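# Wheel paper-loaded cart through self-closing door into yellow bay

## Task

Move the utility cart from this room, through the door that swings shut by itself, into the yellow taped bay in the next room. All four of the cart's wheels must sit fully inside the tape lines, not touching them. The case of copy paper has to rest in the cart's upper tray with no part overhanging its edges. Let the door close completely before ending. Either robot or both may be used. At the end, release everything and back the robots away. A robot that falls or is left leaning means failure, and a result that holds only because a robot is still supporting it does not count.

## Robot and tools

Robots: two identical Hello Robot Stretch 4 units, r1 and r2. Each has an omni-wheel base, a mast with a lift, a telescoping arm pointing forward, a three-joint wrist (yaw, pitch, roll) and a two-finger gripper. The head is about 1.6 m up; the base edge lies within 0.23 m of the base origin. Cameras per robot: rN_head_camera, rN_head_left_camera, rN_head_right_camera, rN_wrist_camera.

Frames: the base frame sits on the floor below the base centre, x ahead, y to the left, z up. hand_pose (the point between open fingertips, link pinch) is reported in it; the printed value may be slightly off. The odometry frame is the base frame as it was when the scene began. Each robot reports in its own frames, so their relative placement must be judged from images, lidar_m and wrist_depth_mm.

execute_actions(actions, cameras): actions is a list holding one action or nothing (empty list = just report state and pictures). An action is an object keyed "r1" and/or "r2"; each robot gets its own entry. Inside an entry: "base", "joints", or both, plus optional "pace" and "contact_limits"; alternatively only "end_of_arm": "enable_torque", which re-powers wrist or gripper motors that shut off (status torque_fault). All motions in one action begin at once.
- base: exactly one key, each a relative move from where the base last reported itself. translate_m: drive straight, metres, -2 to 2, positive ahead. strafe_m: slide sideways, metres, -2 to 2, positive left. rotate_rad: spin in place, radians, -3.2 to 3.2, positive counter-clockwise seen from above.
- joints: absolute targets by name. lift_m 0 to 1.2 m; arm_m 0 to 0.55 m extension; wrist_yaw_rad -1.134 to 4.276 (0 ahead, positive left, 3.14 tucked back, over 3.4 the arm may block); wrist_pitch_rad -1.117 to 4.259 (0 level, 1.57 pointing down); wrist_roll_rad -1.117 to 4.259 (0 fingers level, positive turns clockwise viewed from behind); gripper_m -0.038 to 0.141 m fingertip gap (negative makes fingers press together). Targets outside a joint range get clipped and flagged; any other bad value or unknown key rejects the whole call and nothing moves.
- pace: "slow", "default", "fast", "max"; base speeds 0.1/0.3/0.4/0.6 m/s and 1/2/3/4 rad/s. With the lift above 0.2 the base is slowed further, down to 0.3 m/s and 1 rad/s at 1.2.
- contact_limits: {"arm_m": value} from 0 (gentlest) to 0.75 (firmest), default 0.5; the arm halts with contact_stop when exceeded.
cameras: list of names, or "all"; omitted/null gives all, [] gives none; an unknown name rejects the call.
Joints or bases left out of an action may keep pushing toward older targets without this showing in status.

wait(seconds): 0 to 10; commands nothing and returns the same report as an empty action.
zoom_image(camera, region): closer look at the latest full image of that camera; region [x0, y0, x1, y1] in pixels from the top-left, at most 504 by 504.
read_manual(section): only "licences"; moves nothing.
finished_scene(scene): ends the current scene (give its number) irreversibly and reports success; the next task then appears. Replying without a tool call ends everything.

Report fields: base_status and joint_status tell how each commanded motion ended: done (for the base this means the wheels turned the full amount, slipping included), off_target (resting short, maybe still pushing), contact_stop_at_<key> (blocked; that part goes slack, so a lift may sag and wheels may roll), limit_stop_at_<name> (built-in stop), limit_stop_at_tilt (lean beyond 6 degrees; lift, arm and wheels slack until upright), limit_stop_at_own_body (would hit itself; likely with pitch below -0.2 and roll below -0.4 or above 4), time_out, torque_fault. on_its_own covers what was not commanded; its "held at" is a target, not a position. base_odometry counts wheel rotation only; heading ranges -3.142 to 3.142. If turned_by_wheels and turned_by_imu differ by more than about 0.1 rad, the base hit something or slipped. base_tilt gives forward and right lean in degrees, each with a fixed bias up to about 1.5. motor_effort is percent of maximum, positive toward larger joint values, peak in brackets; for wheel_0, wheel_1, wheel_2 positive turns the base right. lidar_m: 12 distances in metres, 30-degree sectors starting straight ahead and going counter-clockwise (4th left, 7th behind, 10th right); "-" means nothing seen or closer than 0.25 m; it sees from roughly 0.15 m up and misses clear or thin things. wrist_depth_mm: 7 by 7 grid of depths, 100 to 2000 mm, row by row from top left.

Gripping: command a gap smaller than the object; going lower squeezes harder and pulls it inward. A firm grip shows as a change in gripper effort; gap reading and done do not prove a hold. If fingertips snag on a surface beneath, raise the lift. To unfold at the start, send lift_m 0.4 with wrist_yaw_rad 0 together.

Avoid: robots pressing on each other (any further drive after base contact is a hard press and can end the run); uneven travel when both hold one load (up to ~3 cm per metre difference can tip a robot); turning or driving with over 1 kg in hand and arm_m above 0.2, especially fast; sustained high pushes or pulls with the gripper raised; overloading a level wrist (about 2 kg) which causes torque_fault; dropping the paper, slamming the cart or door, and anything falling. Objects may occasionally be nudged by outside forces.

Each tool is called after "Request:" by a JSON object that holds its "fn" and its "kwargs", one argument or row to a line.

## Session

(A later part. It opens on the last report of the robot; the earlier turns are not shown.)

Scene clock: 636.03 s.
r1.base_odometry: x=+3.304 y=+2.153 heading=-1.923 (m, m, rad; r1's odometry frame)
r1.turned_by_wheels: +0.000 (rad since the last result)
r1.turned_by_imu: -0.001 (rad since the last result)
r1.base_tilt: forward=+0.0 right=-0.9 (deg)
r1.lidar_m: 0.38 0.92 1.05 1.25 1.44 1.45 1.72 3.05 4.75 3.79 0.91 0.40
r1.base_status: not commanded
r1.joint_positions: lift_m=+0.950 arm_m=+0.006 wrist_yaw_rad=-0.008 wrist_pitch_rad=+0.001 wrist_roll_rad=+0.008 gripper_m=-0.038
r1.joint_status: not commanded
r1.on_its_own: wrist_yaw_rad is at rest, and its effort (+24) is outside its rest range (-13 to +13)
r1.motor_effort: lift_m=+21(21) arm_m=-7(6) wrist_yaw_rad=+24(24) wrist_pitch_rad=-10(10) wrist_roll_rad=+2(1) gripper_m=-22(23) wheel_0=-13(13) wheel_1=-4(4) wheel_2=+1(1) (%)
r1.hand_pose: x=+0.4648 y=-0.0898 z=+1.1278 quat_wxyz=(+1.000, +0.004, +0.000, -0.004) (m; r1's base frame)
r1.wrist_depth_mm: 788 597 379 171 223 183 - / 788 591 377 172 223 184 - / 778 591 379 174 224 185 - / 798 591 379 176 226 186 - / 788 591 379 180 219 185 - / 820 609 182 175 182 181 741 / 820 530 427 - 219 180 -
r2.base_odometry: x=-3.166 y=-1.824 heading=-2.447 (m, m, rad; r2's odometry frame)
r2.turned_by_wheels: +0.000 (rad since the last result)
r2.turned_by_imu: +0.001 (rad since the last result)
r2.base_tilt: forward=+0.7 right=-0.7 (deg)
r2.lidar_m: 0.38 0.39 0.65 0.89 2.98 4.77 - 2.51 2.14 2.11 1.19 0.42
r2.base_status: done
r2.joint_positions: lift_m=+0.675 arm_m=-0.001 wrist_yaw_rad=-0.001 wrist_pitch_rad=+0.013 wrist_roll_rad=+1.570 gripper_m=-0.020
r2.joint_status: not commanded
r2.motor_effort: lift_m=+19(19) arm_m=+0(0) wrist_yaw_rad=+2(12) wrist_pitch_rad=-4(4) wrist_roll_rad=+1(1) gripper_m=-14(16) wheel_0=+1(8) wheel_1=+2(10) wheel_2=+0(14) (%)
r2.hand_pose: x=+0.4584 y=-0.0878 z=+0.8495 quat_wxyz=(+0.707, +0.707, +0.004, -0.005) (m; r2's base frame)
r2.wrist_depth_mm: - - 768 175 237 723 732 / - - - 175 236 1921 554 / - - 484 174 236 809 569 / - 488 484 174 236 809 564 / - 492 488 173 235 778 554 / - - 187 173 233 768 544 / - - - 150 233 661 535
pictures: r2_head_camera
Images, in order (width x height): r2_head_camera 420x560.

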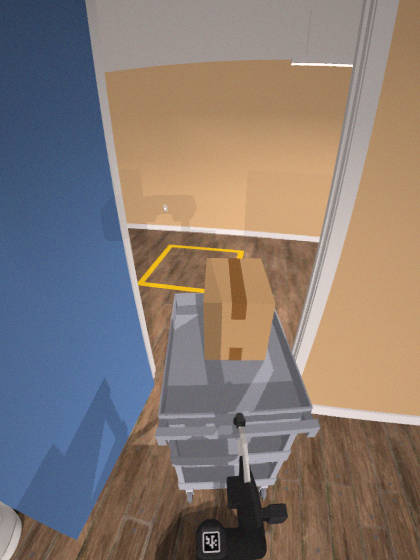

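Going well. Continue.

Request:
{"fn": "execute_actions", "kwargs": {
  "actions": [
    {"r2": {"base": {"translate_m": 0.4}}}
  ],
  "cameras": ["r2_head_camera"]
}}

Scene clock: 642.57 s.
r1.base_odometry: x=+3.304 y=+2.153 heading=-1.923 (m, m, rad; r1's odometry frame)
r1.turned_by_wheels: +0.000 (rad since the last result)
r1.turned_by_imu: -0.001 (rad since the last result)
r1.base_tilt: forward=+0.1 right=-0.8 (deg)
r1.lidar_m: 0.39 0.95 1.03 1.23 1.43 1.44 1.71 3.09 4.77 3.80 3.28 0.43
r1.base_status: not commanded
r1.joint_positions: lift_m=+0.950 arm_m=+0.006 wrist_yaw_rad=-0.008 wrist_pitch_rad=+0.001 wrist_roll_rad=+0.008 gripper_m=-0.038
r1.joint_status: not commanded
r1.on_its_own: wrist_yaw_rad is at rest, and its effort (+23) is outside its rest range (-13 to +13)
r1.motor_effort: lift_m=+21(21) arm_m=-7(6) wrist_yaw_rad=+23(23) wrist_pitch_rad=-9(11) wrist_roll_rad=+1(1) gripper_m=-25(24) wheel_0=-13(13) wheel_1=-4(4) wheel_2=+1(1) (%)
r1.hand_pose: x=+0.4648 y=-0.0898 z=+1.1278 quat_wxyz=(+1.000, +0.004, +0.000, -0.004) (m; r1's base frame)
r1.wrist_depth_mm: 768 591 377 171 222 183 - / 788 591 377 171 223 185 - / 788 591 377 174 224 185 - / 798 597 377 176 225 185 - / 798 591 382 180 219 186 - / 820 603 182 174 182 181 - / 820 525 433 - 219 180 -
r2.base_odometry: x=-3.474 y=-2.080 heading=-2.447 (m, m, rad; r2's odometry frame)
r2.turned_by_wheels: +0.000 (rad since the last result)
r2.turned_by_imu: +0.000 (rad since the last result)
r2.base_tilt: forward=+0.5 right=-0.7 (deg)
r2.lidar_m: 0.36 0.39 0.51 0.54 0.95 4.82 - 2.64 2.25 1.32 0.73 0.43
r2.base_status: done
r2.joint_positions: lift_m=+0.675 arm_m=-0.001 wrist_yaw_rad=-0.001 wrist_pitch_rad=+0.013 wrist_roll_rad=+1.570 gripper_m=-0.020
r2.joint_status: not commanded
r2.motor_effort: lift_m=+19(19) arm_m=+0(0) wrist_yaw_rad=+3(15) wrist_pitch_rad=-3(5) wrist_roll_rad=+0(0) gripper_m=-12(17) wheel_0=-1(6) wheel_1=-1(6) wheel_2=-2(16) (%)
r2.hand_pose: x=+0.4584 y=-0.0877 z=+0.8495 quat_wxyz=(+0.707, +0.707, +0.004, -0.005) (m; r2's base frame)
r2.wrist_depth_mm: - - - 179 242 1661 1160 / - - - 178 240 1863 1182 / - - 488 176 238 788 574 / - 488 488 175 237 809 564 / - 488 488 174 235 778 554 / - 492 187 172 234 768 549 / - - - 150 231 661 539
pictures: r2_head_camera
Images, in order (width x height): r2_head_camera 420x560.

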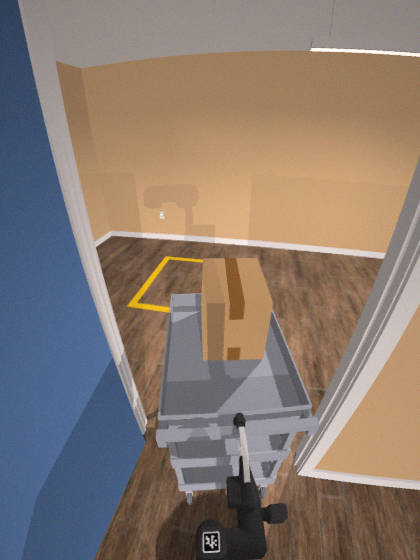

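Request:
{"fn": "execute_actions", "kwargs": {
  "actions": [
    {"r2": {"base": {"strafe_m": 0.03}}}
  ],
  "cameras": []
}}

Request:
{"fn": "execute_actions", "kwargs": {
  "actions": [
    {"r2": {"base": {"translate_m": 0.45}}}
  ],
  "cameras": ["r2_head_camera"]
}}

Scene clock: 651.27 s.
r1.base_odometry: x=+3.304 y=+2.153 heading=-1.923 (m, m, rad; r1's odometry frame)
r1.turned_by_wheels: +0.000 (rad since the last result)
r1.turned_by_imu: +0.000 (rad since the last result)
r1.base_tilt: forward=+0.3 right=-0.9 (deg)
r1.lidar_m: 0.40 0.95 1.04 1.25 1.45 1.45 1.70 3.05 4.76 3.78 3.27 0.42
r1.base_status: not commanded
r1.joint_positions: lift_m=+0.950 arm_m=+0.006 wrist_yaw_rad=-0.008 wrist_pitch_rad=+0.001 wrist_roll_rad=+0.008 gripper_m=-0.038
r1.joint_status: not commanded
r1.on_its_own: wrist_yaw_rad is at rest, and its effort (+24) is outside its rest range (-13 to +13)
r1.motor_effort: lift_m=+21(21) arm_m=-6(6) wrist_yaw_rad=+24(23) wrist_pitch_rad=-10(8) wrist_roll_rad=+1(1) gripper_m=-24(19) wheel_0=-13(13) wheel_1=-4(3) wheel_2=+1(1) (%)
r1.hand_pose: x=+0.4648 y=-0.0898 z=+1.1278 quat_wxyz=(+1.000, +0.004, +0.000, -0.004) (m; r1's base frame)
r1.wrist_depth_mm: 778 591 375 171 222 183 - / 788 585 377 172 224 183 - / 778 585 377 174 224 185 - / 788 585 379 177 225 185 - / 798 597 382 179 219 185 - / 798 603 182 174 182 181 - / 809 530 430 - 218 180 -
r2.base_odometry: x=-3.455 y=-2.103 heading=-2.448 (m, m, rad; r2's odometry frame)
r2.turned_by_wheels: -0.001 (rad since the last result)
r2.turned_by_imu: +0.000 (rad since the last result)
r2.base_tilt: forward=+0.3 right=-0.9 (deg)
r2.lidar_m: 0.38 0.41 0.49 0.50 0.88 4.77 - 2.68 2.27 1.33 0.72 0.42
r2.base_status: done
r2.joint_positions: lift_m=+0.675 arm_m=-0.001 wrist_yaw_rad=-0.003 wrist_pitch_rad=+0.013 wrist_roll_rad=+1.570 gripper_m=-0.020
r2.joint_status: not commanded
r2.motor_effort: lift_m=+19(19) arm_m=+0(0) wrist_yaw_rad=+8(36) wrist_pitch_rad=-6(5) wrist_roll_rad=-1(1) gripper_m=-17(16) wheel_0=-3(14) wheel_1=-3(1) wheel_2=-3(2) (%)
r2.hand_pose: x=+0.4583 y=-0.0882 z=+0.8495 quat_wxyz=(+0.707, +0.707, +0.004, -0.006) (m; r2's base frame)
r2.wrist_depth_mm: - - - 173 236 1808 1255 / - - - 173 235 1863 580 / - - 484 173 235 788 569 / - 484 488 173 234 798 564 / - 492 492 173 236 778 554 / - - 186 172 234 768 549 / - - - 141 233 661 535
pictures: none
No camera images: the call's "cameras" was empty. Leave "cameras" out to get every camera's image.

Scene clock: 654.27 s.
r1.base_odometry: x=+3.304 y=+2.153 heading=-1.923 (m, m, rad; r1's odometry frame)
r1.turned_by_wheels: +0.000 (rad since the last result)
r1.turned_by_imu: +0.000 (rad since the last result)
r1.base_tilt: forward=+0.2 right=-0.9 (deg)
r1.lidar_m: 0.40 0.91 1.05 1.24 1.44 1.42 1.70 3.08 4.77 3.80 3.28 0.42
r1.base_status: not commanded
r1.joint_positions: lift_m=+0.950 arm_m=+0.006 wrist_yaw_rad=-0.008 wrist_pitch_rad=+0.001 wrist_roll_rad=+0.008 gripper_m=-0.038
r1.joint_status: not commanded
r1.on_its_own: wrist_yaw_rad is at rest, and its effort (+23) is outside its rest range (-13 to +13)
r1.motor_effort: lift_m=+22(21) arm_m=-6(6) wrist_yaw_rad=+23(24) wrist_pitch_rad=-10(11) wrist_roll_rad=+2(1) gripper_m=-20(22) wheel_0=-13(13) wheel_1=-4(4) wheel_2=+1(1) (%)
r1.hand_pose: x=+0.4648 y=-0.0898 z=+1.1278 quat_wxyz=(+1.000, +0.004, +0.000, -0.004) (m; r1's base frame)
r1.wrist_depth_mm: 788 603 377 171 222 182 - / 778 591 377 172 223 184 - / 778 591 377 174 224 185 - / 778 585 377 177 225 185 - / 788 603 384 180 219 185 - / 798 597 182 174 182 181 - / 820 530 433 - 219 180 -
r2.base_odometry: x=-3.800 y=-2.390 heading=-2.447 (m, m, rad; r2's odometry frame)
r2.turned_by_wheels: +0.000 (rad since the last result)
r2.turned_by_imu: +0.001 (rad since the last result)
r2.base_tilt: forward=+0.4 right=-0.9 (deg)
r2.lidar_m: 0.37 0.40 0.38 0.37 0.46 5.61 - 2.79 2.40 0.48 0.50 0.41
r2.base_status: done
r2.joint_positions: lift_m=+0.675 arm_m=-0.001 wrist_yaw_rad=+0.003 wrist_pitch_rad=+0.013 wrist_roll_rad=+1.570 gripper_m=-0.020
r2.joint_status: not commanded
r2.motor_effort: lift_m=+19(19) arm_m=+0(0) wrist_yaw_rad=-9(26) wrist_pitch_rad=-4(4) wrist_roll_rad=+0(0) gripper_m=-15(16) wheel_0=+3(9) wheel_1=+1(9) wheel_2=+2(17) (%)
r2.hand_pose: x=+0.4588 y=-0.0866 z=+0.8495 quat_wxyz=(+0.707, +0.707, +0.006, -0.004) (m; r2's base frame)
r2.wrist_depth_mm: - - - 174 236 1808 1229 / - - - 174 236 1863 564 / - - 492 173 235 759 574 / - 484 484 173 234 809 564 / - 488 492 173 235 778 549 / - - 186 172 236 778 549 / - - - 150 233 661 530
pictures: r2_head_camera
Images, in order (width x height): r2_head_camera 420x560.

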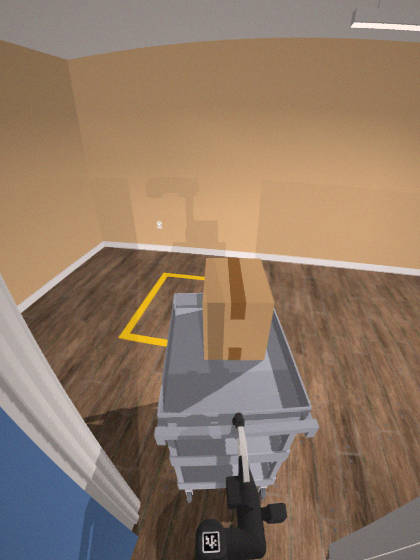

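Request:
{"fn": "execute_actions", "kwargs": {
  "actions": [
    {"r2": {"base": {"translate_m": 0.55}}}
  ],
  "cameras": ["r2_head_camera"]
}}

Scene clock: 664.53 s.
r1.base_odometry: x=+3.304 y=+2.153 heading=-1.923 (m, m, rad; r1's odometry frame)
r1.turned_by_wheels: +0.000 (rad since the last result)
r1.turned_by_imu: -0.001 (rad since the last result)
r1.base_tilt: forward=+0.2 right=-0.9 (deg)
r1.lidar_m: 0.39 0.93 1.05 1.23 1.43 1.43 1.72 3.07 4.77 3.78 3.28 0.42
r1.base_status: not commanded
r1.joint_positions: lift_m=+0.950 arm_m=+0.006 wrist_yaw_rad=-0.008 wrist_pitch_rad=+0.001 wrist_roll_rad=+0.008 gripper_m=-0.038
r1.joint_status: not commanded
r1.on_its_own: wrist_yaw_rad is at rest, and its effort (+23) is outside its rest range (-13 to +13)
r1.motor_effort: lift_m=+21(21) arm_m=-7(6) wrist_yaw_rad=+23(24) wrist_pitch_rad=-11(11) wrist_roll_rad=+1(1) gripper_m=-23(25) wheel_0=-13(13) wheel_1=-4(4) wheel_2=+1(1) (%)
r1.hand_pose: x=+0.4648 y=-0.0898 z=+1.1278 quat_wxyz=(+1.000, +0.004, +0.000, -0.004) (m; r1's base frame)
r1.wrist_depth_mm: 788 591 373 171 222 183 - / 798 597 377 172 223 183 - / 798 580 379 174 224 185 - / 788 591 377 176 224 186 - / 798 597 379 180 219 186 - / 820 603 182 174 182 181 - / 820 525 430 - 220 180 -
r2.base_odometry: x=-4.223 y=-2.742 heading=-2.448 (m, m, rad; r2's odometry frame)
r2.turned_by_wheels: +0.000 (rad since the last result)
r2.turned_by_imu: -0.001 (rad since the last result)
r2.base_tilt: forward=+0.5 right=-0.8 (deg)
r2.lidar_m: 0.36 0.38 2.21 0.38 0.33 0.54 - 3.13 0.58 2.49 2.90 0.43
r2.base_status: done
r2.joint_positions: lift_m=+0.675 arm_m=-0.001 wrist_yaw_rad=-0.003 wrist_pitch_rad=+0.013 wrist_roll_rad=+1.570 gripper_m=-0.020
r2.joint_status: not commanded
r2.motor_effort: lift_m=+19(19) arm_m=+0(0) wrist_yaw_rad=+7(17) wrist_pitch_rad=-4(5) wrist_roll_rad=+0(1) gripper_m=-14(16) wheel_0=+0(11) wheel_1=+0(7) wheel_2=-3(20) (%)
r2.hand_pose: x=+0.4583 y=-0.0883 z=+0.8495 quat_wxyz=(+0.707, +0.707, +0.004, -0.006) (m; r2's base frame)
r2.wrist_depth_mm: - - - 183 247 281 1160 / - - - 181 244 1921 1229 / - - - 179 241 820 559 / - 488 492 177 237 798 559 / - 488 488 175 236 788 554 / - 484 186 173 235 768 544 / - - - 150 230 668 539
pictures: r2_head_camera
Images, in order (width x height): r2_head_camera 420x560.

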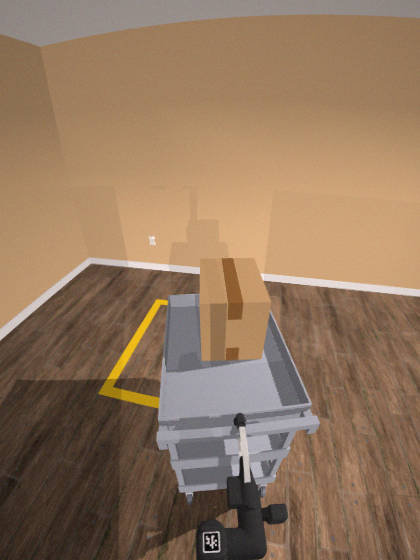

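Request:
{"fn": "execute_actions", "kwargs": {
  "actions": [
    {"r2": {"base": {"translate_m": 0.3}}}
  ],
  "cameras": []
}}

Request:
{"fn": "execute_actions", "kwargs": {
  "actions": [
    {"r1": {"joints": {"gripper_m": 0.12}}, "r2": {"base": {"strafe_m": 0.15}}}
  ],
  "cameras": ["r2_head_camera", "r1_wrist_camera", "r2_head_right_camera"]
}}

Scene clock: 671.90 s.
r1.base_odometry: x=+3.304 y=+2.153 heading=-1.923 (m, m, rad; r1's odometry frame)
r1.turned_by_wheels: +0.000 (rad since the last result)
r1.turned_by_imu: -0.001 (rad since the last result)
r1.base_tilt: forward=-0.1 right=-0.7 (deg)
r1.lidar_m: 0.39 0.93 1.05 1.25 1.43 1.44 1.72 3.04 4.77 3.78 3.28 0.40
r1.base_status: not commanded
r1.joint_positions: lift_m=+0.950 arm_m=+0.006 wrist_yaw_rad=-0.008 wrist_pitch_rad=+0.001 wrist_roll_rad=+0.008 gripper_m=-0.038
r1.joint_status: not commanded
r1.on_its_own: wrist_yaw_rad is at rest, and its effort (+24) is outside its rest range (-13 to +13)
r1.motor_effort: lift_m=+21(21) arm_m=-6(6) wrist_yaw_rad=+24(23) wrist_pitch_rad=-11(11) wrist_roll_rad=+1(2) gripper_m=-22(24) wheel_0=-13(13) wheel_1=-4(3) wheel_2=+1(1) (%)
r1.hand_pose: x=+0.4648 y=-0.0898 z=+1.1278 quat_wxyz=(+1.000, +0.004, +0.000, -0.004) (m; r1's base frame)
r1.wrist_depth_mm: 778 591 379 171 222 182 - / 778 597 379 172 224 183 - / 788 585 377 174 224 185 - / 798 591 377 177 224 186 - / 798 597 379 180 219 186 - / 798 603 182 174 182 181 - / 820 525 424 - 218 180 -
r2.base_odometry: x=-4.454 y=-2.934 heading=-2.448 (m, m, rad; r2's odometry frame)
r2.turned_by_wheels: +0.000 (rad since the last result)
r2.turned_by_imu: +0.000 (rad since the last result)
r2.base_tilt: forward=+0.5 right=-0.7 (deg)
r2.lidar_m: 0.36 0.36 2.14 1.03 0.56 0.52 - 0.85 0.93 2.56 2.72 0.43
r2.base_status: done
r2.joint_positions: lift_m=+0.675 arm_m=-0.001 wrist_yaw_rad=-0.002 wrist_pitch_rad=+0.013 wrist_roll_rad=+1.570 gripper_m=-0.020
r2.joint_status: not commanded
r2.motor_effort: lift_m=+19(19) arm_m=+0(0) wrist_yaw_rad=+5(21) wrist_pitch_rad=-4(5) wrist_roll_rad=+0(1) gripper_m=-16(16) wheel_0=-1(7) wheel_1=+0(11) wheel_2=-1(13) (%)
r2.hand_pose: x=+0.4584 y=-0.0879 z=+0.8495 quat_wxyz=(+0.707, +0.707, +0.004, -0.005) (m; r2's base frame)
r2.wrist_depth_mm: - 1983 1983 187 252 279 283 / - - - 184 248 1863 1229 / - - - 181 244 854 549 / - 492 484 179 241 809 564 / - 488 484 176 236 788 559 / - 484 187 173 234 778 544 / - - - 151 229 668 544
pictures: none
No camera images: the call's "cameras" was empty. Leave "cameras" out to get every camera's image.

Scene clock: 674.20 s.
r1.base_odometry: x=+3.304 y=+2.153 heading=-1.922 (m, m, rad; r1's odometry frame)
r1.turned_by_wheels: +0.001 (rad since the last result)
r1.turned_by_imu: +0.001 (rad since the last result)
r1.base_tilt: forward=+0.1 right=-0.7 (deg)
r1.lidar_m: 0.53 0.97 1.03 1.22 1.45 1.44 1.72 3.07 4.77 3.77 3.28 0.45
r1.base_status: not commanded
r1.joint_positions: lift_m=+0.950 arm_m=+0.006 wrist_yaw_rad=+0.003 wrist_pitch_rad=+0.000 wrist_roll_rad=+0.008 gripper_m=+0.120
r1.joint_status: all done
r1.motor_effort: lift_m=+21(21) arm_m=-4(6) wrist_yaw_rad=-8(35) wrist_pitch_rad=-10(9) wrist_roll_rad=+2(1) gripper_m=+1(22) wheel_0=-5(13) wheel_1=-1(3) wheel_2=+0(5) (%)
r1.hand_pose: x=+0.4654 y=-0.0867 z=+1.1280 quat_wxyz=(+1.000, +0.004, +0.000, +0.001) (m; r1's base frame)
r1.wrist_depth_mm: 768 691 459 349 202 232 211 / 778 683 459 351 203 235 211 / 798 676 459 351 262 236 211 / 788 683 459 351 262 236 215 / 809 683 442 353 208 230 216 / 798 699 427 330 205 230 220 / 809 668 521 - 212 230 -
r2.base_odometry: x=-4.358 y=-3.049 heading=-2.448 (m, m, rad; r2's odometry frame)
r2.turned_by_wheels: -0.001 (rad since the last result)
r2.turned_by_imu: -0.001 (rad since the last result)
r2.base_tilt: forward=+0.4 right=-0.9 (deg)
r2.lidar_m: 0.42 0.45 2.00 0.98 0.51 0.42 - 0.95 0.93 2.71 2.75 0.40
r2.base_status: done
r2.joint_positions: lift_m=+0.675 arm_m=-0.001 wrist_yaw_rad=-0.003 wrist_pitch_rad=+0.013 wrist_roll_rad=+1.570 gripper_m=-0.020
r2.joint_status: not commanded
r2.motor_effort: lift_m=+19(19) arm_m=+0(1) wrist_yaw_rad=+10(38) wrist_pitch_rad=-6(6) wrist_roll_rad=+0(0) gripper_m=-16(19) wheel_0=-4(16) wheel_1=-2(4) wheel_2=-1(5) (%)
r2.hand_pose: x=+0.4583 y=-0.0883 z=+0.8494 quat_wxyz=(+0.707, +0.707, +0.004, -0.006) (m; r2's base frame)
r2.wrist_depth_mm: - - 1983 154 212 1921 1336 / - - - 158 217 778 549 / - 477 473 162 221 820 569 / - 488 484 164 226 809 564 / - - 500 168 231 809 554 / - - 186 171 234 732 544 / - - - 141 239 609 539
pictures: r1_wrist_camera, r2_head_camera, r2_head_right_camera
Images, in order (width x height): r1_wrist_camera 616x392, r2_head_camera 420x560, r2_head_right_camera 420x672.

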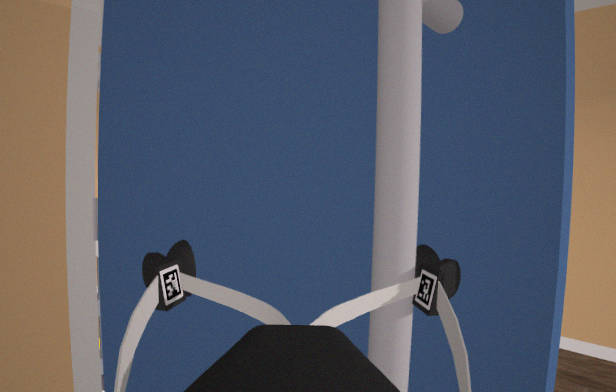

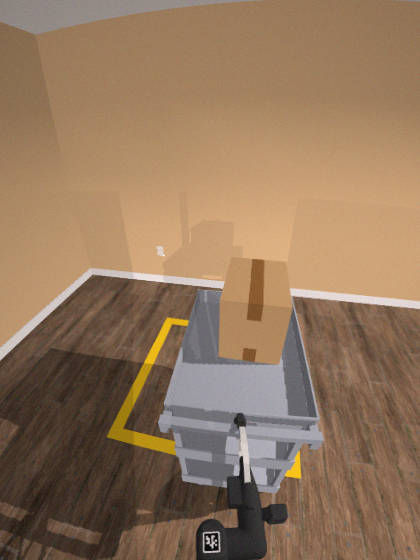

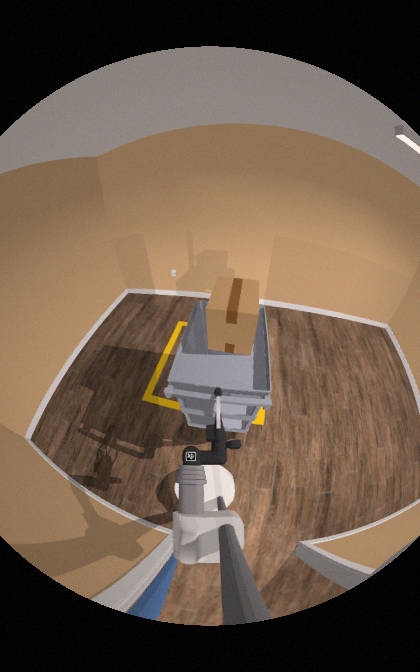

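Request:
{"fn": "execute_actions", "kwargs": {
  "actions": [
    {"r1": {"base": {"translate_m": -0.25}}, "r2": {"base": {"translate_m": 0.37}}}
  ],
  "cameras": ["r2_head_camera", "r1_head_camera", "r2_head_right_camera", "r2_head_left_camera"]
}}

Scene clock: 694.97 s.
r1.base_odometry: x=+3.390 y=+2.387 heading=-1.923 (m, m, rad; r1's odometry frame)
r1.turned_by_wheels: +0.000 (rad since the last result)
r1.turned_by_imu: -0.001 (rad since the last result)
r1.base_tilt: forward=+0.1 right=-0.8 (deg)
r1.lidar_m: 1.17 1.21 1.22 1.45 1.25 1.26 1.50 2.73 4.58 3.99 3.45 1.07
r1.base_status: done
r1.joint_positions: lift_m=+0.950 arm_m=+0.006 wrist_yaw_rad=+0.000 wrist_pitch_rad=+0.000 wrist_roll_rad=+0.008 gripper_m=+0.120
r1.joint_status: not commanded
r1.motor_effort: lift_m=+21(21) arm_m=-4(4) wrist_yaw_rad=+0(11) wrist_pitch_rad=-7(7) wrist_roll_rad=+1(1) gripper_m=+0(4) wheel_0=-2(7) wheel_1=+0(7) wheel_2=-2(8) (%)
r1.hand_pose: x=+0.4651 y=-0.0874 z=+1.1281 quat_wxyz=(+1.000, +0.004, +0.000, +0.000) (m; r1's base frame)
r1.wrist_depth_mm: 931 1060 1042 946 891 - - / 946 1078 1025 960 917 - - / 931 1060 1008 960 904 - - / 960 1098 1025 976 917 - - / 946 1042 1025 976 917 - - / 960 1060 1042 960 917 - - / 946 1118 1060 - 931 - -
r2.base_odometry: x=-4.643 y=-3.286 heading=-2.448 (m, m, rad; r2's odometry frame)
r2.turned_by_wheels: +0.000 (rad since the last result)
r2.turned_by_imu: +0.002 (rad since the last result)
r2.base_tilt: forward=+0.6 right=-0.8 (deg)
r2.lidar_m: 0.39 0.45 1.88 1.72 0.93 0.78 0.81 1.20 1.57 2.82 2.34 0.39
r2.base_status: done
r2.joint_positions: lift_m=+0.675 arm_m=-0.001 wrist_yaw_rad=+0.004 wrist_pitch_rad=+0.013 wrist_roll_rad=+1.570 gripper_m=-0.020
r2.joint_status: not commanded
r2.motor_effort: lift_m=+19(19) arm_m=+0(0) wrist_yaw_rad=-11(17) wrist_pitch_rad=-5(7) wrist_roll_rad=+0(0) gripper_m=-15(17) wheel_0=+3(10) wheel_1=+0(6) wheel_2=+0(17) (%)
r2.hand_pose: x=+0.4589 y=-0.0863 z=+0.8496 quat_wxyz=(+0.707, +0.707, +0.006, -0.003) (m; r2's base frame)
r2.wrist_depth_mm: 1756 1661 1661 155 213 1708 1308 / 1708 1661 1756 158 217 778 554 / 1808 473 469 161 221 831 569 / 1808 484 484 165 226 798 564 / 1921 1808 496 168 230 788 554 / - 1983 186 170 233 750 539 / - 1983 1983 142 239 621 539
pictures: r1_head_camera, r2_head_camera, r2_head_left_camera, r2_head_right_camera
Images, in order (width x height): r1_head_camera 420x560, r2_head_camera 420x560, r2_head_left_camera 420x672, r2_head_right_camera 420x672.

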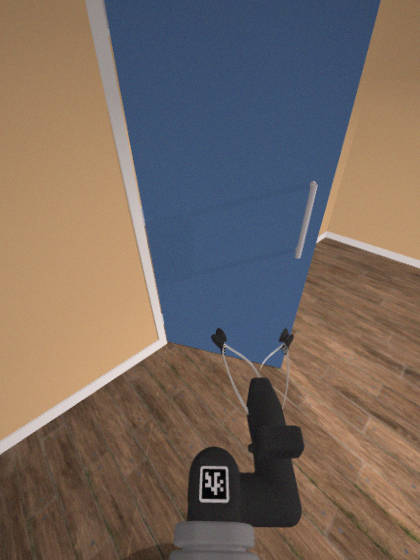

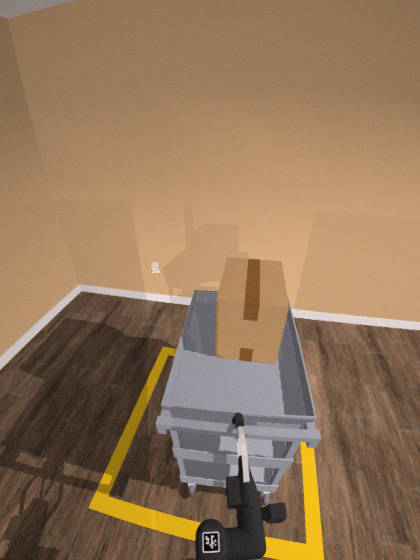

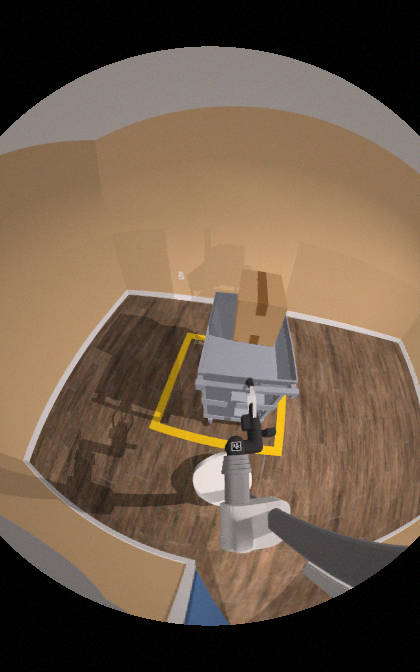

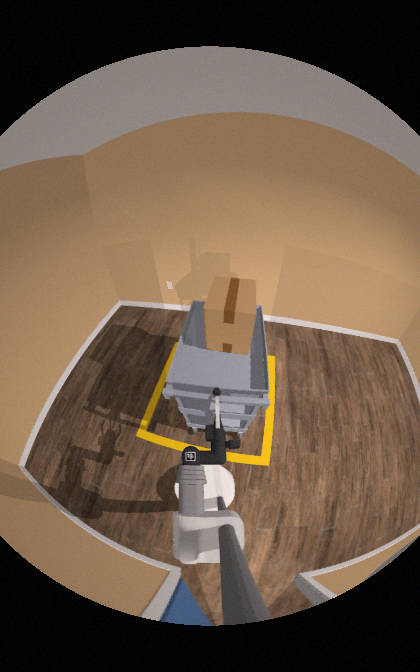

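Request:
{"fn": "execute_actions", "kwargs": {
  "actions": [
    {"r2": {"base": {"translate_m": 0.06}}}
  ],
  "cameras": []
}}

Request:
{"fn": "execute_actions", "kwargs": {
  "actions": [
    {"r2": {"joints": {"gripper_m": 0.08}}}
  ],
  "cameras": []
}}

Request:
{"fn": "execute_actions", "kwargs": {
  "actions": [
    {"r2": {"base": {"translate_m": -0.15}}}
  ],
  "cameras": []
}}

Request:
{"fn": "execute_actions", "kwargs": {
  "actions": [
    {"r2": {"base": {"strafe_m": -0.9}, "pace": "fast"}}
  ],
  "cameras": ["r2_head_camera", "r1_head_camera", "r2_head_left_camera"]
}}

Scene clock: 714.03 s.
r1.base_odometry: x=+3.390 y=+2.387 heading=-1.923 (m, m, rad; r1's odometry frame)
r1.turned_by_wheels: +0.000 (rad since the last result)
r1.turned_by_imu: -0.001 (rad since the last result)
r1.base_tilt: forward=+0.1 right=-0.8 (deg)
r1.lidar_m: 1.41 1.23 1.22 1.44 1.26 1.27 1.50 2.73 4.57 4.02 3.44 2.40
r1.base_status: not commanded
r1.joint_positions: lift_m=+0.950 arm_m=+0.006 wrist_yaw_rad=+0.000 wrist_pitch_rad=+0.000 wrist_roll_rad=+0.008 gripper_m=+0.120
r1.joint_status: not commanded
r1.motor_effort: lift_m=+21(21) arm_m=-4(4) wrist_yaw_rad=+0(0) wrist_pitch_rad=-8(7) wrist_roll_rad=+1(1) gripper_m=+1(3) wheel_0=-2(2) wheel_1=+0(1) wheel_2=-2(2) (%)
r1.hand_pose: x=+0.4651 y=-0.0874 z=+1.1281 quat_wxyz=(+1.000, +0.004, +0.000, +0.000) (m; r1's base frame)
r1.wrist_depth_mm: 917 1060 1281 1537 - - - / 931 1060 1281 1661 - - - / 946 1078 1308 1576 - - - / 960 1078 1336 1576 - - - / 960 1078 1308 1618 1983 - - / 960 1060 1255 1537 - - - / 946 1078 1255 - - - -
r2.base_odometry: x=-4.689 y=-3.324 heading=-2.448 (m, m, rad; r2's odometry frame)
r2.turned_by_wheels: +0.000 (rad since the last result)
r2.turned_by_imu: +0.003 (rad since the last result)
r2.base_tilt: forward=+0.5 right=-0.6 (deg)
r2.lidar_m: 0.39 0.43 1.90 1.80 1.04 0.83 0.83 1.07 1.68 2.83 2.29 0.42
r2.base_status: done
r2.joint_positions: lift_m=+0.675 arm_m=-0.001 wrist_yaw_rad=+0.002 wrist_pitch_rad=+0.013 wrist_roll_rad=+1.570 gripper_m=-0.020
r2.joint_status: not commanded
r2.motor_effort: lift_m=+19(19) arm_m=+0(0) wrist_yaw_rad=-6(12) wrist_pitch_rad=-4(5) wrist_roll_rad=+0(1) gripper_m=-15(17) wheel_0=+2(10) wheel_1=+0(9) wheel_2=+2(10) (%)
r2.hand_pose: x=+0.4588 y=-0.0867 z=+0.8496 quat_wxyz=(+0.707, +0.707, +0.005, -0.004) (m; r2's base frame)
r2.wrist_depth_mm: 1576 1618 1618 157 215 1661 1336 / 1618 1661 1618 160 220 798 554 / 1756 473 473 163 223 820 574 / 1756 488 488 166 226 798 559 / 1808 504 496 169 231 809 559 / 1983 1921 187 171 234 732 549 / 1983 1983 1983 150 240 627 539
pictures: none
No camera images: the call's "cameras" was empty. Leave "cameras" out to get every camera's image.

Scene clock: 715.77 s.
r1.base_odometry: x=+3.390 y=+2.387 heading=-1.923 (m, m, rad; r1's odometry frame)
r1.turned_by_wheels: +0.000 (rad since the last result)
r1.turned_by_imu: +0.000 (rad since the last result)
r1.base_tilt: forward=+0.1 right=-0.7 (deg)
r1.lidar_m: 1.41 1.22 1.21 1.45 1.26 1.27 1.49 2.72 4.58 4.00 3.45 2.40
r1.base_status: not commanded
r1.joint_positions: lift_m=+0.950 arm_m=+0.006 wrist_yaw_rad=+0.000 wrist_pitch_rad=+0.000 wrist_roll_rad=+0.008 gripper_m=+0.120
r1.joint_status: not commanded
r1.motor_effort: lift_m=+22(21) arm_m=-4(4) wrist_yaw_rad=+0(0) wrist_pitch_rad=-7(7) wrist_roll_rad=+1(2) gripper_m=-1(3) wheel_0=-2(2) wheel_1=+0(0) wheel_2=-2(2) (%)
r1.hand_pose: x=+0.4651 y=-0.0874 z=+1.1281 quat_wxyz=(+1.000, +0.004, +0.000, +0.000) (m; r1's base frame)
r1.wrist_depth_mm: 931 1060 1281 1537 - - - / 917 1078 1281 1618 - - - / 960 1060 1336 1618 - - - / 960 1078 1366 1661 - - - / 960 1060 1336 1618 1983 - - / 960 1042 1255 1537 - - - / 960 1118 1281 - - - -
r2.base_odometry: x=-4.689 y=-3.324 heading=-2.448 (m, m, rad; r2's odometry frame)
r2.turned_by_wheels: +0.000 (rad since the last result)
r2.turned_by_imu: +0.000 (rad since the last result)
r2.base_tilt: forward=+0.5 right=-0.9 (deg)
r2.lidar_m: 0.36 0.46 1.88 1.85 1.00 0.82 0.87 1.07 1.67 2.82 2.27 0.41
r2.base_status: not commanded
r2.joint_positions: lift_m=+0.675 arm_m=-0.001 wrist_yaw_rad=+0.001 wrist_pitch_rad=+0.013 wrist_roll_rad=+1.570 gripper_m=+0.080
r2.joint_status: all done
r2.motor_effort: lift_m=+19(19) arm_m=+0(0) wrist_yaw_rad=-2(8) wrist_pitch_rad=-3(4) wrist_roll_rad=-3(0) gripper_m=+0(15) wheel_0=+2(2) wheel_1=+0(0) wheel_2=-1(2) (%)
r2.hand_pose: x=+0.4586 y=-0.0871 z=+0.8496 quat_wxyz=(+0.707, +0.707, +0.005, -0.004) (m; r2's base frame)
r2.wrist_depth_mm: 1576 1576 1618 161 220 1618 1308 / 1708 1661 1661 164 224 809 549 / 1708 480 477 167 228 820 569 / 1708 500 488 170 231 809 564 / 1863 512 504 174 236 798 559 / 1921 1921 190 175 238 741 549 / 1921 1863 1921 147 242 668 539
pictures: none
No camera images: the call's "cameras" was empty. Leave "cameras" out to get every camera's image.

Scene clock: 717.60 s.
r1.base_odometry: x=+3.390 y=+2.387 heading=-1.923 (m, m, rad; r1's odometry frame)
r1.turned_by_wheels: +0.000 (rad since the last result)
r1.turned_by_imu: +0.000 (rad since the last result)
r1.base_tilt: forward=+0.0 right=-1.0 (deg)
r1.lidar_m: 1.41 1.21 1.22 1.45 1.26 1.26 1.48 2.72 4.59 3.99 3.45 2.41
r1.base_status: not commanded
r1.joint_positions: lift_m=+0.950 arm_m=+0.006 wrist_yaw_rad=+0.000 wrist_pitch_rad=+0.000 wrist_roll_rad=+0.008 gripper_m=+0.120
r1.joint_status: not commanded
r1.motor_effort: lift_m=+21(21) arm_m=-3(4) wrist_yaw_rad=+0(0) wrist_pitch_rad=-7(8) wrist_roll_rad=+1(2) gripper_m=-2(2) wheel_0=-2(2) wheel_1=+0(0) wheel_2=-2(2) (%)
r1.hand_pose: x=+0.4651 y=-0.0874 z=+1.1281 quat_wxyz=(+1.000, +0.004, +0.000, +0.000) (m; r1's base frame)
r1.wrist_depth_mm: 917 1060 1308 1576 - - - / 931 1060 1308 1576 - - - / 931 1078 1308 1708 - - - / 946 1098 1308 1661 - - - / 946 1042 1336 1661 1983 - - / 960 1042 1255 1537 1983 - - / 946 1098 1281 - - - -
r2.base_odometry: x=-4.573 y=-3.228 heading=-2.448 (m, m, rad; r2's odometry frame)
r2.turned_by_wheels: +0.000 (rad since the last result)
r2.turned_by_imu: +0.001 (rad since the last result)
r2.base_tilt: forward=+0.5 right=-0.6 (deg)
r2.lidar_m: 0.53 2.27 1.92 1.53 0.83 0.69 0.77 0.91 1.41 2.79 2.43 0.54
r2.base_status: done
r2.joint_positions: lift_m=+0.675 arm_m=-0.001 wrist_yaw_rad=+0.000 wrist_pitch_rad=+0.013 wrist_roll_rad=+1.570 gripper_m=+0.080
r2.joint_status: not commanded
r2.motor_effort: lift_m=+19(19) arm_m=+0(0) wrist_yaw_rad=-2(10) wrist_pitch_rad=-3(7) wrist_roll_rad=+0(0) gripper_m=-4(4) wheel_0=-1(5) wheel_1=+1(3) wheel_2=+1(14) (%)
r2.hand_pose: x=+0.4586 y=-0.0874 z=+0.8495 quat_wxyz=(+0.707, +0.707, +0.005, -0.005) (m; r2's base frame)
r2.wrist_depth_mm: 1756 1808 1756 327 370 1756 1336 / 1808 1756 1863 368 373 654 521 / 1921 1863 634 375 946 809 569 / 1863 1921 640 382 1025 809 564 / 1983 1983 654 387 1042 798 554 / - - 199 394 204 768 544 / - - - 145 - 627 535
pictures: none
No camera images: the call's "cameras" was empty. Leave "cameras" out to get every camera's image.

Scene clock: 721.03 s.
r1.base_odometry: x=+3.390 y=+2.387 heading=-1.923 (m, m, rad; r1's odometry frame)
r1.turned_by_wheels: +0.000 (rad since the last result)
r1.turned_by_imu: +0.000 (rad since the last result)
r1.base_tilt: forward=+0.0 right=-0.9 (deg)
r1.lidar_m: 1.39 1.22 1.23 1.43 1.26 1.26 1.49 2.74 4.58 3.97 3.44 2.39
r1.base_status: not commanded
r1.joint_positions: lift_m=+0.950 arm_m=+0.006 wrist_yaw_rad=+0.000 wrist_pitch_rad=+0.000 wrist_roll_rad=+0.008 gripper_m=+0.120
r1.joint_status: not commanded
r1.motor_effort: lift_m=+21(21) arm_m=-4(4) wrist_yaw_rad=-1(0) wrist_pitch_rad=-6(7) wrist_roll_rad=+1(1) gripper_m=-2(1) wheel_0=-2(2) wheel_1=+0(0) wheel_2=-2(2) (%)
r1.hand_pose: x=+0.4651 y=-0.0874 z=+1.1281 quat_wxyz=(+1.000, +0.004, +0.000, +0.000) (m; r1's base frame)
r1.wrist_depth_mm: 931 1060 1308 1576 - - - / 931 1042 1281 1618 - - - / 946 1060 1308 1661 - - - / 946 1098 1336 1618 - - - / 960 1042 1308 1661 - - - / 946 1060 1281 1537 - - - / 931 1098 1255 - - - -
r2.base_odometry: x=-5.149 y=-2.536 heading=-2.448 (m, m, rad; r2's odometry frame)
r2.turned_by_wheels: +0.000 (rad since the last result)
r2.turned_by_imu: +0.001 (rad since the last result)
r2.base_tilt: forward=+0.6 right=-0.7 (deg)
r2.lidar_m: 1.81 0.82 0.76 1.93 1.19 0.98 0.90 1.08 1.82 1.89 2.19 1.84
r2.base_status: done
r2.joint_positions: lift_m=+0.675 arm_m=-0.001 wrist_yaw_rad=+0.000 wrist_pitch_rad=+0.013 wrist_roll_rad=+1.570 gripper_m=+0.080
r2.joint_status: not commanded
r2.motor_effort: lift_m=+19(19) arm_m=+0(0) wrist_yaw_rad=-1(1) wrist_pitch_rad=-5(6) wrist_roll_rad=+0(1) gripper_m=-3(6) wheel_0=+0(10) wheel_1=+1(3) wheel_2=+0(1) (%)
r2.hand_pose: x=+0.4586 y=-0.0874 z=+0.8495 quat_wxyz=(+0.707, +0.707, +0.005, -0.005) (m; r2's base frame)
r2.wrist_depth_mm: 1576 1537 1576 1576 1576 1537 1308 / 1576 1661 1618 1576 1618 1576 1308 / 1661 1661 1661 1661 1576 1618 1281 / 1618 1708 1708 1708 1708 1708 1229 / 1708 1756 1808 1756 1756 1756 1229 / 1863 1756 198 1808 204 1756 1205 / 1863 1983 1863 145 1921 1499 1205
pictures: r1_head_camera, r2_head_camera, r2_head_left_camera
Images, in order (width x height): r1_head_camera 420x560, r2_head_camera 420x560, r2_head_left_camera 420x672.

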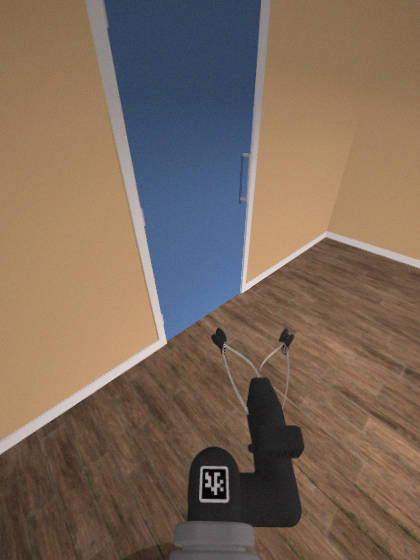

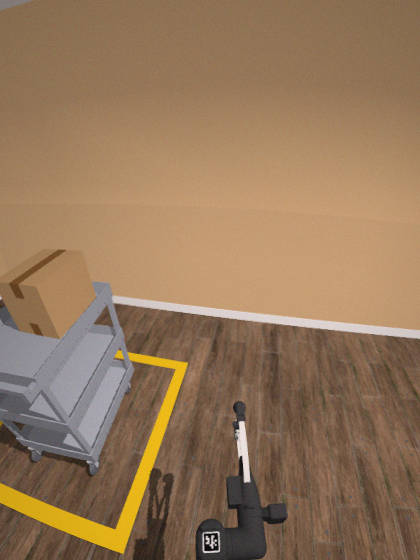

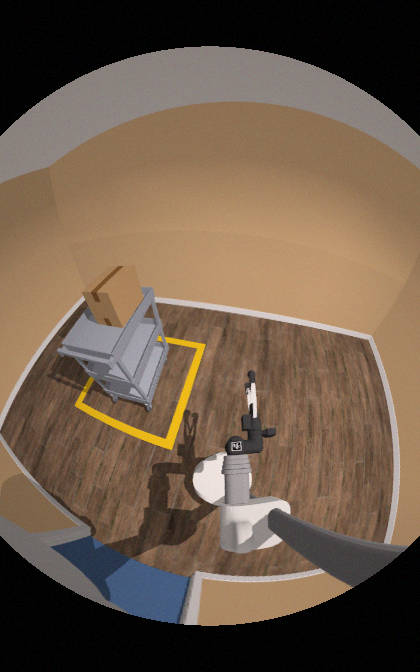

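Request:
{"fn": "zoom_image", "kwargs": {
  "camera": "r2_head_camera",
  "region": [0, 230, 220, 560]
}}

Region (0, 230, 220, 560) of r2_head_camera's 420x560 image, scaled by 1.527, with more detail than that image has.

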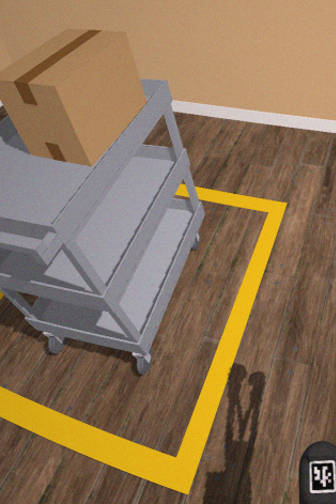

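Request:
{"fn": "finished_scene", "kwargs": {
  "scene": 2
}}

The scene is finished: the task was done.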